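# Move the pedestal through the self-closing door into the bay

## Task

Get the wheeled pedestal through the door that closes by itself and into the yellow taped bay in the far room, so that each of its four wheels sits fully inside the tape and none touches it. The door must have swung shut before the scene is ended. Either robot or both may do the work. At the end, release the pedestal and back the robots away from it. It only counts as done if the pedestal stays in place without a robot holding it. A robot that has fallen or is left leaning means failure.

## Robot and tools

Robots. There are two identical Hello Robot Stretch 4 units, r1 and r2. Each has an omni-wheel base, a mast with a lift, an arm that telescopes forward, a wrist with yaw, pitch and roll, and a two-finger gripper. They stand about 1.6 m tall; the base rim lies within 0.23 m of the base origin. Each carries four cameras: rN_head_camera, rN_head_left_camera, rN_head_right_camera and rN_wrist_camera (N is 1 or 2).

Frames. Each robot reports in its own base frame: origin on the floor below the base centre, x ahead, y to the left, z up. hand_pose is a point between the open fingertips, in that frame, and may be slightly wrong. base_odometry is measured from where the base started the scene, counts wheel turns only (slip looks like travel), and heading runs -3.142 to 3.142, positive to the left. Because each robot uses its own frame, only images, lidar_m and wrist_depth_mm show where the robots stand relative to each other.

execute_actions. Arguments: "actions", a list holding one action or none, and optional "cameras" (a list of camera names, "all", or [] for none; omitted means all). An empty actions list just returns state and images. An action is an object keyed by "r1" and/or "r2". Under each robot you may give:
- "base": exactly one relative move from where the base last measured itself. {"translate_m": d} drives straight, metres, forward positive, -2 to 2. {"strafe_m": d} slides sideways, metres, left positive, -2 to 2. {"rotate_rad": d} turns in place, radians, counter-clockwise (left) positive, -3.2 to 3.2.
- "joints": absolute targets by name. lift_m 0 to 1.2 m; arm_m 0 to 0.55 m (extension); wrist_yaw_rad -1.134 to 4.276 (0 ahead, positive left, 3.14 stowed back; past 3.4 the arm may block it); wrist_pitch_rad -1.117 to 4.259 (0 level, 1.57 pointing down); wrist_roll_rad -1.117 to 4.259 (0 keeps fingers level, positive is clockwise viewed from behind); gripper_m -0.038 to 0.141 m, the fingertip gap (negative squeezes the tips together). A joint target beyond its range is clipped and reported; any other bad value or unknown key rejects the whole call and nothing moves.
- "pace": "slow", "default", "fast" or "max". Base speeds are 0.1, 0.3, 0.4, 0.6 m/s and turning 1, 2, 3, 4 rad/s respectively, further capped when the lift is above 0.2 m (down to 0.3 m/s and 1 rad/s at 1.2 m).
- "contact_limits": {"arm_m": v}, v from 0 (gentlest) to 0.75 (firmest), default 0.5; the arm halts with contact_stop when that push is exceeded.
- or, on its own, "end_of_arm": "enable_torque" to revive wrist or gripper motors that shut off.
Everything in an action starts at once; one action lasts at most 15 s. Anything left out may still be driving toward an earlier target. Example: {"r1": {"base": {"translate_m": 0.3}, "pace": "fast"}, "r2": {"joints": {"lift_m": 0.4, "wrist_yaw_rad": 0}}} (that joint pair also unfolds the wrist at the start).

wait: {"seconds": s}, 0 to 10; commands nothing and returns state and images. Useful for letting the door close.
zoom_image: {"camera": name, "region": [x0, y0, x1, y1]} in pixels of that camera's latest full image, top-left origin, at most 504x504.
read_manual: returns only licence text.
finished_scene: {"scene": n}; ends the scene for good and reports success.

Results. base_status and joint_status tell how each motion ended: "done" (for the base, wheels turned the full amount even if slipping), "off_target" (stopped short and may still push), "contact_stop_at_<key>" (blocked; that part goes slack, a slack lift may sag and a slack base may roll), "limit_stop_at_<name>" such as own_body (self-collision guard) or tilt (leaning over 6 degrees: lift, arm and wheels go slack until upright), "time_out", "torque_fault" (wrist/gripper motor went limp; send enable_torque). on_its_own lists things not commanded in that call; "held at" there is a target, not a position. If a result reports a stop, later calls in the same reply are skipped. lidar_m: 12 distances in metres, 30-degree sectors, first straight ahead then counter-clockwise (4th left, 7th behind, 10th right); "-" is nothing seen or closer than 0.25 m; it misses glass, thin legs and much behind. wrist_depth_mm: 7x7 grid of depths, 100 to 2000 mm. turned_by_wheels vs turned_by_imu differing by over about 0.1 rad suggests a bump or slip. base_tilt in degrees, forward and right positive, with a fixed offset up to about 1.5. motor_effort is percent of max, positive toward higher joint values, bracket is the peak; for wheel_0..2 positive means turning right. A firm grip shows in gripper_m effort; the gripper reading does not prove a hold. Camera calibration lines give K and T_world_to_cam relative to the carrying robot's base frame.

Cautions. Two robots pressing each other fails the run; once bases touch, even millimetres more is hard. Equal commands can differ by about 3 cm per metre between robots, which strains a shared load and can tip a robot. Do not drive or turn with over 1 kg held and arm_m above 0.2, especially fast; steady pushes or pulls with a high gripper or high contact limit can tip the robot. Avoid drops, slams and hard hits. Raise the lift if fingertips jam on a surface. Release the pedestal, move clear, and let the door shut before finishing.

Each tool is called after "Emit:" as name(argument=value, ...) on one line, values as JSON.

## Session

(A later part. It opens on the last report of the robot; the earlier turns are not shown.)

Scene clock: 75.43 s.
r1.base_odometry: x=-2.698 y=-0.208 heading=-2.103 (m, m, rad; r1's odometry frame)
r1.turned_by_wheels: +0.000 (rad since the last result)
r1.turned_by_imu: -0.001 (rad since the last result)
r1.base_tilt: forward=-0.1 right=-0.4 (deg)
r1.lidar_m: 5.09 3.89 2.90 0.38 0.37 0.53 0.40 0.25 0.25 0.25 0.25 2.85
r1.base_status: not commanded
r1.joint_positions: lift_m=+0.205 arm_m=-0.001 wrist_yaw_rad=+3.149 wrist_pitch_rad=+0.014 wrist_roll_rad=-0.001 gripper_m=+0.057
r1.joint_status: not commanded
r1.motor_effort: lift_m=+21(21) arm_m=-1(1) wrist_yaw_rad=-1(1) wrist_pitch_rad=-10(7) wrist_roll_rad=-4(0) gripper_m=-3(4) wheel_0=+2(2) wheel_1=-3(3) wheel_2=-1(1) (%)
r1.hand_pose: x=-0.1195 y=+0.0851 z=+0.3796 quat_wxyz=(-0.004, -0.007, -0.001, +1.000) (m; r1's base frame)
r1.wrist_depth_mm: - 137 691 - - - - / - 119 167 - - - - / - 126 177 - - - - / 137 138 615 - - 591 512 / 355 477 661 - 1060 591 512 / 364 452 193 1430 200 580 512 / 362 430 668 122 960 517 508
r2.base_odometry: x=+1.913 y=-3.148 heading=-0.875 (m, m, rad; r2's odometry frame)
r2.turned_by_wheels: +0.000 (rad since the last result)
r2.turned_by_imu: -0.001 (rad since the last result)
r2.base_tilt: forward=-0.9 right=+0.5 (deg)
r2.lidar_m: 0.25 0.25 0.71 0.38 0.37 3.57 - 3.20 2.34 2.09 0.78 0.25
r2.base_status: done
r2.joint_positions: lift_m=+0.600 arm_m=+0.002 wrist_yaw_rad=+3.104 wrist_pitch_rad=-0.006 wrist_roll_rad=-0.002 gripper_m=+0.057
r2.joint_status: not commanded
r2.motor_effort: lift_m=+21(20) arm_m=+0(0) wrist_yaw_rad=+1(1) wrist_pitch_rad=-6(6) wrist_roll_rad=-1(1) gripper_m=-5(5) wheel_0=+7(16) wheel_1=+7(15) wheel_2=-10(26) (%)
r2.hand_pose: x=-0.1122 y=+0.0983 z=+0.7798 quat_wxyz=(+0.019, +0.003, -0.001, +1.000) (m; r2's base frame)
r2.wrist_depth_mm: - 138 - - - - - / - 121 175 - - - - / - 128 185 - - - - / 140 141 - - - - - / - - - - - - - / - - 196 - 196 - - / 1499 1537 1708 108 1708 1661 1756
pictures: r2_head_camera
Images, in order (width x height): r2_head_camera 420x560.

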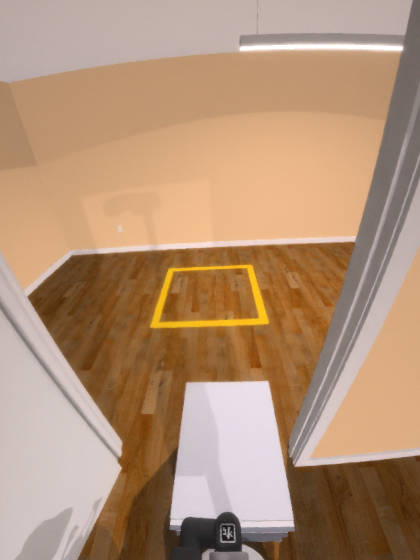

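Slight CW; nudge right.

Emit:
execute_actions(actions=[{"r2":{"base":{"strafe_m":-0.04},"pace":"slow"}}], cameras=[])

Emit:
execute_actions(actions=[{"r2":{"base":{"translate_m":0.35},"pace":"default"}}], cameras=["r2_head_camera"])

Scene clock: 79.47 s.
r1.base_odometry: x=-2.698 y=-0.208 heading=-2.103 (m, m, rad; r1's odometry frame)
r1.turned_by_wheels: +0.000 (rad since the last result)
r1.turned_by_imu: -0.001 (rad since the last result)
r1.base_tilt: forward=-0.3 right=-0.1 (deg)
r1.lidar_m: 5.10 3.90 2.88 0.42 0.40 0.53 0.40 0.25 0.26 0.25 0.25 2.82
r1.base_status: not commanded
r1.joint_positions: lift_m=+0.205 arm_m=-0.001 wrist_yaw_rad=+3.149 wrist_pitch_rad=+0.014 wrist_roll_rad=-0.001 gripper_m=+0.057
r1.joint_status: not commanded
r1.motor_effort: lift_m=+21(21) arm_m=-1(1) wrist_yaw_rad=+0(0) wrist_pitch_rad=-7(9) wrist_roll_rad=+1(1) gripper_m=+0(6) wheel_0=+2(2) wheel_1=-3(3) wheel_2=-1(1) (%)
r1.hand_pose: x=-0.1195 y=+0.0851 z=+0.3796 quat_wxyz=(-0.004, -0.007, -0.001, +1.000) (m; r1's base frame)
r1.wrist_depth_mm: - 137 691 - - - - / - 119 167 - - - - / - 126 177 - - - - / 137 138 621 - - 603 512 / 355 473 661 - 1060 591 508 / 364 452 195 1430 200 574 508 / 362 430 668 122 960 512 521
r2.base_odometry: x=+1.883 y=-3.174 heading=-0.874 (m, m, rad; r2's odometry frame)
r2.turned_by_wheels: +0.001 (rad since the last result)
r2.turned_by_imu: +0.000 (rad since the last result)
r2.base_tilt: forward=-0.8 right=+0.5 (deg)
r2.lidar_m: 0.25 0.25 0.30 0.42 0.43 3.63 - 3.13 2.30 2.07 0.75 0.25
r2.base_status: done
r2.joint_positions: lift_m=+0.600 arm_m=+0.002 wrist_yaw_rad=+3.104 wrist_pitch_rad=-0.006 wrist_roll_rad=-0.002 gripper_m=+0.057
r2.joint_status: not commanded
r2.motor_effort: lift_m=+21(20) arm_m=+0(0) wrist_yaw_rad=+2(1) wrist_pitch_rad=-7(7) wrist_roll_rad=-3(0) gripper_m=-4(6) wheel_0=+13(15) wheel_1=-2(5) wheel_2=-3(10) (%)
r2.hand_pose: x=-0.1122 y=+0.0983 z=+0.7798 quat_wxyz=(+0.019, +0.003, -0.001, +1.000) (m; r2's base frame)
r2.wrist_depth_mm: - 138 - - - - - / - 121 175 - - - - / - 128 184 - - - - / 140 141 - - - - - / - - - - - - - / - - 196 - 196 - - / 1499 1537 1708 108 1661 1708 1808
pictures: none
No camera images: the call's "cameras" was empty. Leave "cameras" out to get every camera's image.

Scene clock: 82.10 s.
r1.base_odometry: x=-2.698 y=-0.208 heading=-2.103 (m, m, rad; r1's odometry frame)
r1.turned_by_wheels: +0.000 (rad since the last result)
r1.turned_by_imu: -0.001 (rad since the last result)
r1.base_tilt: forward=-0.2 right=-0.3 (deg)
r1.lidar_m: 5.09 3.90 2.91 2.53 0.58 0.60 0.41 0.25 0.25 0.25 0.25 2.86
r1.base_status: not commanded
r1.joint_positions: lift_m=+0.205 arm_m=-0.001 wrist_yaw_rad=+3.149 wrist_pitch_rad=+0.014 wrist_roll_rad=-0.001 gripper_m=+0.057
r1.joint_status: not commanded
r1.motor_effort: lift_m=+21(21) arm_m=-1(1) wrist_yaw_rad=-1(1) wrist_pitch_rad=-8(8) wrist_roll_rad=-1(2) gripper_m=-3(4) wheel_0=+2(2) wheel_1=-3(3) wheel_2=-1(1) (%)
r1.hand_pose: x=-0.1195 y=+0.0851 z=+0.3796 quat_wxyz=(-0.004, -0.007, -0.001, +1.000) (m; r1's base frame)
r1.wrist_depth_mm: - 137 683 - - - - / - 119 168 - - - - / - 126 176 - - - - / 137 138 615 - 1308 866 854 / 359 473 654 - 1060 866 854 / 364 449 193 1430 200 866 732 / 362 433 661 123 960 585 539
r2.base_odometry: x=+2.107 y=-3.442 heading=-0.874 (m, m, rad; r2's odometry frame)
r2.turned_by_wheels: +0.000 (rad since the last result)
r2.turned_by_imu: -0.003 (rad since the last result)
r2.base_tilt: forward=-0.8 right=+0.5 (deg)
r2.lidar_m: 0.25 0.25 0.68 0.66 0.59 0.60 - 3.15 2.30 0.71 0.38 0.25
r2.base_status: done
r2.joint_positions: lift_m=+0.600 arm_m=+0.002 wrist_yaw_rad=+3.104 wrist_pitch_rad=-0.006 wrist_roll_rad=-0.002 gripper_m=+0.057
r2.joint_status: not commanded
r2.motor_effort: lift_m=+21(20) arm_m=+0(0) wrist_yaw_rad=+0(1) wrist_pitch_rad=-8(8) wrist_roll_rad=-1(1) gripper_m=-5(5) wheel_0=+4(16) wheel_1=+9(15) wheel_2=-10(28) (%)
r2.hand_pose: x=-0.1122 y=+0.0983 z=+0.7798 quat_wxyz=(+0.019, +0.003, -0.001, +1.000) (m; r2's base frame)
r2.wrist_depth_mm: - 137 - - - - - / - 121 175 - - - - / - 128 184 - - - - / 140 141 - - - - - / - - - - - - - / 1983 - 197 - 196 - - / 1499 1537 1708 108 1708 778 723
pictures: r2_head_camera
Images, in order (width x height): r2_head_camera 420x560.

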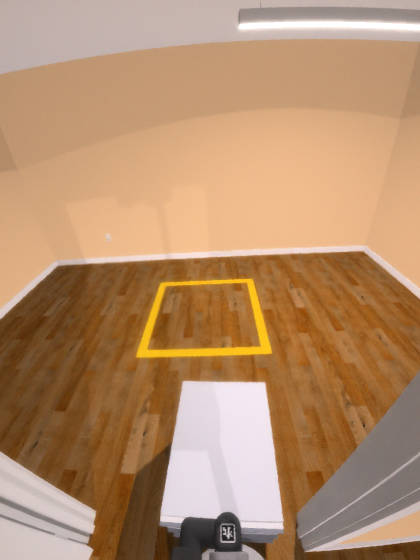

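Emit:
execute_actions(actions=[{"r2":{"base":{"translate_m":0.45},"pace":"default"}}], cameras=["r2_head_camera"])

Scene clock: 86.70 s.
r1.base_odometry: x=-2.698 y=-0.208 heading=-2.103 (m, m, rad; r1's odometry frame)
r1.turned_by_wheels: +0.000 (rad since the last result)
r1.turned_by_imu: -0.001 (rad since the last result)
r1.base_tilt: forward=-0.2 right=-0.2 (deg)
r1.lidar_m: 5.08 3.89 2.91 2.50 1.18 0.95 0.41 0.25 0.25 0.25 0.25 2.85
r1.base_status: not commanded
r1.joint_positions: lift_m=+0.205 arm_m=-0.001 wrist_yaw_rad=+3.149 wrist_pitch_rad=+0.014 wrist_roll_rad=-0.001 gripper_m=+0.057
r1.joint_status: not commanded
r1.motor_effort: lift_m=+21(21) arm_m=-1(1) wrist_yaw_rad=+0(1) wrist_pitch_rad=-9(9) wrist_roll_rad=-3(2) gripper_m=-6(2) wheel_0=+2(2) wheel_1=-3(3) wheel_2=-1(1) (%)
r1.hand_pose: x=-0.1195 y=+0.0851 z=+0.3796 quat_wxyz=(-0.004, -0.007, -0.001, +1.000) (m; r1's base frame)
r1.wrist_depth_mm: - 137 683 - - 991 960 / - 119 168 - - - - / - 126 177 - - - - / 137 138 615 - 1430 1336 - / 355 469 654 - 1336 1336 - / 362 452 194 1430 200 946 991 / 364 430 661 122 946 904 946
r2.base_odometry: x=+2.395 y=-3.786 heading=-0.874 (m, m, rad; r2's odometry frame)
r2.turned_by_wheels: +0.000 (rad since the last result)
r2.turned_by_imu: -0.004 (rad since the last result)
r2.base_tilt: forward=-0.8 right=+0.6 (deg)
r2.lidar_m: 0.25 0.25 2.65 0.70 0.69 0.95 - 3.76 0.37 0.58 2.28 0.25
r2.base_status: done
r2.joint_positions: lift_m=+0.600 arm_m=+0.002 wrist_yaw_rad=+3.104 wrist_pitch_rad=-0.006 wrist_roll_rad=-0.002 gripper_m=+0.057
r2.joint_status: not commanded
r2.motor_effort: lift_m=+20(21) arm_m=+0(0) wrist_yaw_rad=+1(0) wrist_pitch_rad=-7(7) wrist_roll_rad=-1(2) gripper_m=-5(5) wheel_0=+4(11) wheel_1=+7(18) wheel_2=-12(27) (%)
r2.hand_pose: x=-0.1122 y=+0.0983 z=+0.7798 quat_wxyz=(+0.019, +0.003, -0.001, +1.000) (m; r2's base frame)
r2.wrist_depth_mm: - 138 - - - - 1008 / - 121 175 - - - 976 / - 128 184 - - - 976 / 140 141 - - - - 960 / - - - - - - 946 / 1983 - 196 - 196 960 904 / 1499 1537 1661 108 1661 1025 904
pictures: r2_head_camera
Images, in order (width x height): r2_head_camera 420x560.

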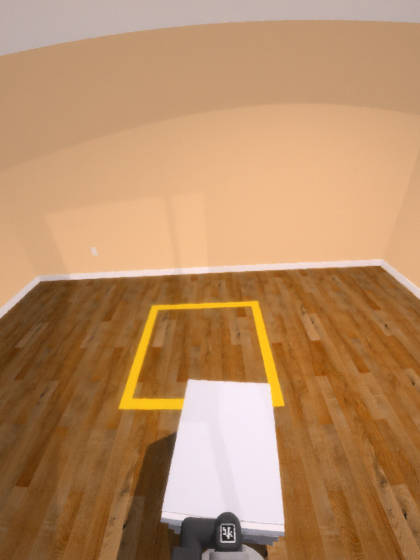

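Emit:
execute_actions(actions=[{"r2":{"base":{"strafe_m":-0.07},"pace":"slow"}}], cameras=[])

Emit:
execute_actions(actions=[{"r1":{"base":{"translate_m":0.7},"pace":"fast"},"r2":{"base":{"translate_m":0.28},"pace":"default"}}], cameras=["r2_head_camera"])

Scene clock: 91.57 s.
r1.base_odometry: x=-2.698 y=-0.208 heading=-2.103 (m, m, rad; r1's odometry frame)
r1.turned_by_wheels: +0.000 (rad since the last result)
r1.turned_by_imu: -0.001 (rad since the last result)
r1.base_tilt: forward=-0.2 right=-0.4 (deg)
r1.lidar_m: 5.09 3.91 2.91 2.53 1.06 0.96 0.41 0.25 0.25 0.25 0.25 2.83
r1.base_status: not commanded
r1.joint_positions: lift_m=+0.205 arm_m=-0.001 wrist_yaw_rad=+3.149 wrist_pitch_rad=+0.014 wrist_roll_rad=-0.001 gripper_m=+0.057
r1.joint_status: not commanded
r1.motor_effort: lift_m=+21(21) arm_m=-1(1) wrist_yaw_rad=+0(0) wrist_pitch_rad=-8(8) wrist_roll_rad=-2(1) gripper_m=+0(3) wheel_0=+2(3) wheel_1=-3(3) wheel_2=-1(1) (%)
r1.hand_pose: x=-0.1195 y=+0.0851 z=+0.3796 quat_wxyz=(-0.004, -0.007, -0.001, +1.000) (m; r1's base frame)
r1.wrist_depth_mm: - 137 683 - - - 904 / - 119 168 - - - - / - 126 177 - - - - / 137 139 615 - 1576 1336 - / 355 473 654 - 1366 1308 - / 364 452 194 1430 200 960 904 / 362 427 668 122 960 931 931
r2.base_odometry: x=+2.342 y=-3.831 heading=-0.873 (m, m, rad; r2's odometry frame)
r2.turned_by_wheels: +0.000 (rad since the last result)
r2.turned_by_imu: -0.001 (rad since the last result)
r2.base_tilt: forward=-0.8 right=+0.5 (deg)
r2.lidar_m: 0.25 0.26 0.33 0.76 0.76 0.99 - 0.41 0.30 0.57 2.23 0.25
r2.base_status: done
r2.joint_positions: lift_m=+0.600 arm_m=+0.002 wrist_yaw_rad=+3.104 wrist_pitch_rad=-0.006 wrist_roll_rad=-0.002 gripper_m=+0.057
r2.joint_status: not commanded
r2.motor_effort: lift_m=+21(21) arm_m=+0(0) wrist_yaw_rad=+0(0) wrist_pitch_rad=-7(7) wrist_roll_rad=-2(1) gripper_m=-5(5) wheel_0=+12(16) wheel_1=-3(8) wheel_2=-3(10) (%)
r2.hand_pose: x=-0.1122 y=+0.0983 z=+0.7798 quat_wxyz=(+0.019, +0.003, -0.001, +1.000) (m; r2's base frame)
r2.wrist_depth_mm: - 138 - - - - 991 / - 121 175 - - - 991 / - 128 185 - - - 1008 / 140 141 - - - - 1008 / - - - - - - 1008 / 1983 - 197 - 197 1042 960 / 1499 1537 1708 108 1661 1060 1060
pictures: none
No camera images: the call's "cameras" was empty. Leave "cameras" out to get every camera's image.

Scene clock: 94.60 s.
r1.base_odometry: x=-3.054 y=-0.811 heading=-2.103 (m, m, rad; r1's odometry frame)
r1.turned_by_wheels: +0.000 (rad since the last result)
r1.turned_by_imu: +0.000 (rad since the last result)
r1.base_tilt: forward=-0.1 right=-0.2 (deg)
r1.lidar_m: 4.38 3.85 2.87 2.78 1.95 0.42 0.45 1.45 2.00 1.95 2.05 2.89
r1.base_status: done
r1.joint_positions: lift_m=+0.205 arm_m=-0.001 wrist_yaw_rad=+3.149 wrist_pitch_rad=+0.014 wrist_roll_rad=-0.001 gripper_m=+0.057
r1.joint_status: not commanded
r1.motor_effort: lift_m=+21(21) arm_m=-1(1) wrist_yaw_rad=+0(0) wrist_pitch_rad=-7(6) wrist_roll_rad=+0(0) gripper_m=-2(4) wheel_0=-1(7) wheel_1=+1(6) wheel_2=+0(13) (%)
r1.hand_pose: x=-0.1195 y=+0.0851 z=+0.3796 quat_wxyz=(-0.004, -0.007, -0.001, +1.000) (m; r1's base frame)
r1.wrist_depth_mm: - 137 1537 691 - - 1576 / - 119 168 676 - - 1537 / - 126 177 661 - - 1537 / 137 138 1499 654 - - 1618 / 1537 1499 1537 647 - - 1576 / 1281 1336 193 640 200 1464 1430 / 917 891 1008 123 976 946 1008
r2.base_odometry: x=+2.521 y=-4.045 heading=-0.873 (m, m, rad; r2's odometry frame)
r2.turned_by_wheels: +0.000 (rad since the last result)
r2.turned_by_imu: -0.003 (rad since the last result)
r2.base_tilt: forward=-0.8 right=+0.5 (deg)
r2.lidar_m: 0.25 0.25 0.28 1.70 0.87 0.98 1.92 0.48 0.62 1.63 2.21 0.25
r2.base_status: done
r2.joint_positions: lift_m=+0.600 arm_m=+0.002 wrist_yaw_rad=+3.104 wrist_pitch_rad=-0.006 wrist_roll_rad=-0.002 gripper_m=+0.057
r2.joint_status: not commanded
r2.motor_effort: lift_m=+20(21) arm_m=+0(0) wrist_yaw_rad=+2(0) wrist_pitch_rad=-7(6) wrist_roll_rad=+1(3) gripper_m=-5(5) wheel_0=+5(13) wheel_1=+8(15) wheel_2=-10(30) (%)
r2.hand_pose: x=-0.1122 y=+0.0983 z=+0.7798 quat_wxyz=(+0.019, +0.003, -0.001, +1.000) (m; r2's base frame)
r2.wrist_depth_mm: - 138 - - 1661 1042 820 / - 121 175 - 1618 1060 820 / - 128 184 - 1618 1060 809 / 140 141 - - 1618 1042 809 / 525 - - - 1464 1042 809 / 535 - 196 - 196 1025 798 / 530 676 1756 108 1430 917 798
pictures: r2_head_camera
Images, in order (width x height): r2_head_camera 420x560.

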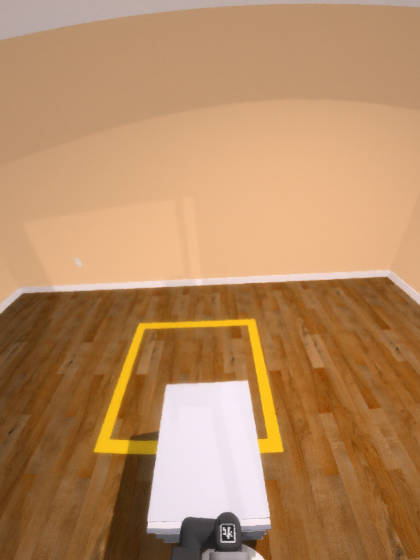

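Emit:
execute_actions(actions=[{"r2":{"base":{"rotate_rad":0.13},"pace":"slow"}}], cameras=[])

Emit:
execute_actions(actions=[{"r2":{"base":{"translate_m":0.58},"pace":"default"}}], cameras=[])

Emit:
execute_actions(actions=[{"r2":{"base":{"translate_m":-0.5},"pace":"fast"}}], cameras=["r2_head_camera","r1_wrist_camera"])

Scene clock: 99.93 s.
r1.base_odometry: x=-3.054 y=-0.811 heading=-2.103 (m, m, rad; r1's odometry frame)
r1.turned_by_wheels: +0.000 (rad since the last result)
r1.turned_by_imu: -0.001 (rad since the last result)
r1.base_tilt: forward=-0.1 right=-0.2 (deg)
r1.lidar_m: 4.38 3.85 2.88 2.79 1.94 1.41 1.36 1.47 2.05 1.95 2.05 2.82
r1.base_status: not commanded
r1.joint_positions: lift_m=+0.205 arm_m=-0.001 wrist_yaw_rad=+3.149 wrist_pitch_rad=+0.014 wrist_roll_rad=-0.001 gripper_m=+0.057
r1.joint_status: not commanded
r1.motor_effort: lift_m=+21(21) arm_m=-1(1) wrist_yaw_rad=+0(0) wrist_pitch_rad=-8(7) wrist_roll_rad=-1(1) gripper_m=-7(2) wheel_0=-1(1) wheel_1=+1(1) wheel_2=+0(0) (%)
r1.hand_pose: x=-0.1195 y=+0.0851 z=+0.3796 quat_wxyz=(-0.004, -0.007, -0.001, +1.000) (m; r1's base frame)
r1.wrist_depth_mm: - 137 1537 1499 1499 1464 1537 / - 119 168 1537 1537 1464 1537 / - 126 177 1576 1499 1464 1537 / 137 138 1576 1537 1537 1464 1537 / 1537 1576 1576 1537 1537 1464 1618 / 1308 1366 193 1430 200 1464 1464 / 917 878 1008 122 960 960 976
r2.base_odometry: x=+2.521 y=-4.045 heading=-0.745 (m, m, rad; r2's odometry frame)
r2.turned_by_wheels: +0.128 (rad since the last result)
r2.turned_by_imu: +0.128 (rad since the last result)
r2.base_tilt: forward=-0.8 right=+0.6 (deg)
r2.lidar_m: 0.25 0.26 2.66 1.14 0.68 0.56 0.55 0.50 0.69 2.14 2.31 0.25
r2.base_status: done
r2.joint_positions: lift_m=+0.600 arm_m=+0.002 wrist_yaw_rad=+3.104 wrist_pitch_rad=-0.006 wrist_roll_rad=-0.002 gripper_m=+0.057
r2.joint_status: not commanded
r2.motor_effort: lift_m=+20(21) arm_m=+0(0) wrist_yaw_rad=+2(1) wrist_pitch_rad=-7(7) wrist_roll_rad=-1(0) gripper_m=-6(4) wheel_0=-3(7) wheel_1=-1(7) wheel_2=-15(15) (%)
r2.hand_pose: x=-0.1122 y=+0.0983 z=+0.7798 quat_wxyz=(+0.019, +0.003, -0.001, +1.000) (m; r2's base frame)
r2.wrist_depth_mm: - 137 683 668 634 609 591 / - 121 175 668 640 609 585 / - 128 185 676 640 615 591 / 140 141 699 676 647 621 597 / 580 615 715 683 640 627 603 / 585 597 196 676 196 627 603 / 569 574 723 108 647 621 603
pictures: none
No camera images: the call's "cameras" was empty. Leave "cameras" out to get every camera's image.

Scene clock: 103.33 s.
r1.base_odometry: x=-3.054 y=-0.811 heading=-2.103 (m, m, rad; r1's odometry frame)
r1.turned_by_wheels: +0.000 (rad since the last result)
r1.turned_by_imu: -0.001 (rad since the last result)
r1.base_tilt: forward=-0.1 right=-0.4 (deg)
r1.lidar_m: 4.40 3.86 2.86 2.78 1.95 1.44 1.38 1.48 2.00 1.95 2.05 2.82
r1.base_status: not commanded
r1.joint_positions: lift_m=+0.205 arm_m=-0.001 wrist_yaw_rad=+3.149 wrist_pitch_rad=+0.014 wrist_roll_rad=-0.001 gripper_m=+0.057
r1.joint_status: not commanded
r1.motor_effort: lift_m=+21(21) arm_m=-1(1) wrist_yaw_rad=+0(0) wrist_pitch_rad=-7(9) wrist_roll_rad=-1(1) gripper_m=+0(3) wheel_0=-1(1) wheel_1=+1(1) wheel_2=+0(0) (%)
r1.hand_pose: x=-0.1195 y=+0.0851 z=+0.3796 quat_wxyz=(-0.004, -0.007, -0.001, +1.000) (m; r1's base frame)
r1.wrist_depth_mm: - 137 1537 1499 1537 1576 1499 / - 119 167 1576 1576 1499 1576 / - 126 177 1537 1576 1576 1576 / 137 138 1537 1576 1576 1618 1576 / 1537 1499 1537 1537 1537 1576 1537 / 1255 1336 193 1430 200 1464 1464 / 917 891 991 123 960 946 1008
r2.base_odometry: x=+2.947 y=-4.438 heading=-0.745 (m, m, rad; r2's odometry frame)
r2.turned_by_wheels: +0.000 (rad since the last result)
r2.turned_by_imu: -0.005 (rad since the last result)
r2.base_tilt: forward=-0.8 right=+0.5 (deg)
r2.lidar_m: 0.25 0.25 2.59 2.56 1.27 1.10 1.06 1.09 1.64 2.20 2.32 0.25
r2.base_status: done
r2.joint_positions: lift_m=+0.600 arm_m=+0.002 wrist_yaw_rad=+3.104 wrist_pitch_rad=-0.006 wrist_roll_rad=-0.002 gripper_m=+0.057
r2.joint_status: not commanded
r2.motor_effort: lift_m=+20(21) arm_m=+0(0) wrist_yaw_rad=+1(1) wrist_pitch_rad=-7(7) wrist_roll_rad=+0(0) gripper_m=-4(4) wheel_0=+4(10) wheel_1=+8(17) wheel_2=-11(29) (%)
r2.hand_pose: x=-0.1122 y=+0.0983 z=+0.7798 quat_wxyz=(+0.019, +0.003, -0.001, +1.000) (m; r2's base frame)
r2.wrist_depth_mm: - 138 1205 1205 1160 1138 1042 / - 121 175 1205 1182 1138 1042 / - 128 185 1205 1182 1138 1042 / 140 141 1229 1205 1182 1160 1060 / 1229 1182 1138 1229 1182 1160 1042 / 1229 1229 197 1229 196 1160 1060 / 1255 1205 1229 108 1205 1138 1060
pictures: none
No camera images: the call's "cameras" was empty. Leave "cameras" out to get every camera's image.

Scene clock: 105.87 s.
r1.base_odometry: x=-3.054 y=-0.811 heading=-2.103 (m, m, rad; r1's odometry frame)
r1.turned_by_wheels: +0.000 (rad since the last result)
r1.turned_by_imu: -0.001 (rad since the last result)
r1.base_tilt: forward=+0.0 right=-0.4 (deg)
r1.lidar_m: 4.38 3.87 2.85 2.79 1.93 1.42 1.36 1.48 2.02 1.95 2.05 2.85
r1.base_status: not commanded
r1.joint_positions: lift_m=+0.205 arm_m=-0.001 wrist_yaw_rad=+3.149 wrist_pitch_rad=+0.014 wrist_roll_rad=-0.001 gripper_m=+0.057
r1.joint_status: not commanded
r1.motor_effort: lift_m=+21(21) arm_m=-1(1) wrist_yaw_rad=-1(0) wrist_pitch_rad=-8(8) wrist_roll_rad=+0(2) gripper_m=-2(5) wheel_0=-1(1) wheel_1=+1(1) wheel_2=+0(0) (%)
r1.hand_pose: x=-0.1195 y=+0.0851 z=+0.3796 quat_wxyz=(-0.004, -0.007, -0.001, +1.000) (m; r1's base frame)
r1.wrist_depth_mm: - 137 1537 1537 1537 1537 1537 / - 119 168 1537 1537 1537 1499 / - 126 177 1576 1537 1537 1576 / 137 138 1537 1537 1618 1576 1537 / 1576 1576 1537 1537 1576 1537 1576 / 1281 1366 194 1430 200 1464 1464 / 931 891 991 123 960 946 976
r2.base_odometry: x=+2.580 y=-4.099 heading=-0.745 (m, m, rad; r2's odometry frame)
r2.turned_by_wheels: +0.000 (rad since the last result)
r2.turned_by_imu: +0.000 (rad since the last result)
r2.base_tilt: forward=-0.8 right=+0.5 (deg)
r2.lidar_m: 0.70 0.75 2.65 1.35 0.75 0.59 0.57 0.57 0.83 2.14 2.33 2.35
r2.base_status: done
r2.joint_positions: lift_m=+0.600 arm_m=+0.002 wrist_yaw_rad=+3.104 wrist_pitch_rad=-0.006 wrist_roll_rad=-0.002 gripper_m=+0.057
r2.joint_status: not commanded
r2.motor_effort: lift_m=+20(21) arm_m=+0(0) wrist_yaw_rad=+2(1) wrist_pitch_rad=-7(7) wrist_roll_rad=-1(0) gripper_m=-4(5) wheel_0=-3(8) wheel_1=-3(12) wheel_2=+3(14) (%)
r2.hand_pose: x=-0.1122 y=+0.0983 z=+0.7798 quat_wxyz=(+0.019, +0.003, -0.001, +1.000) (m; r2's base frame)
r2.wrist_depth_mm: - 138 691 683 668 654 640 / - 121 175 683 668 654 640 / - 128 184 691 676 661 647 / 140 141 707 699 683 661 654 / 668 654 723 699 683 668 654 / 661 661 197 699 196 676 654 / 676 654 732 108 691 668 661
pictures: r1_wrist_camera, r2_head_camera
camera_calibration (this result's frames):
r1_wrist_camera: T_world_to_cam=[[0.0096379, 0.999669, 0.02387, -0.0967119], [0.0463645, 0.0233987, -0.998651, 0.432031], [-0.998878, 0.0107316, -0.0461237, 0.127986], [0, 0, 0, 1]] pos_world=[0.108744, 0.0851974, 0.439659]
Images, in order (width x height): r1_wrist_camera 616x392, r2_head_camera 420x560.

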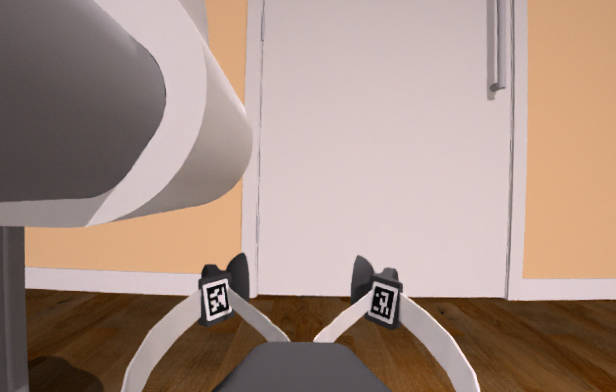

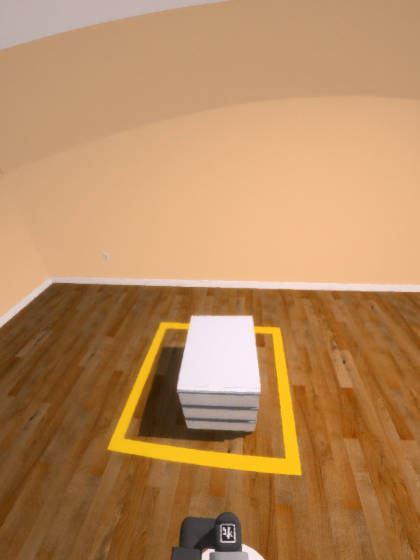

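Emit:
finished_scene(scene=2)

The scene is finished: the task was done.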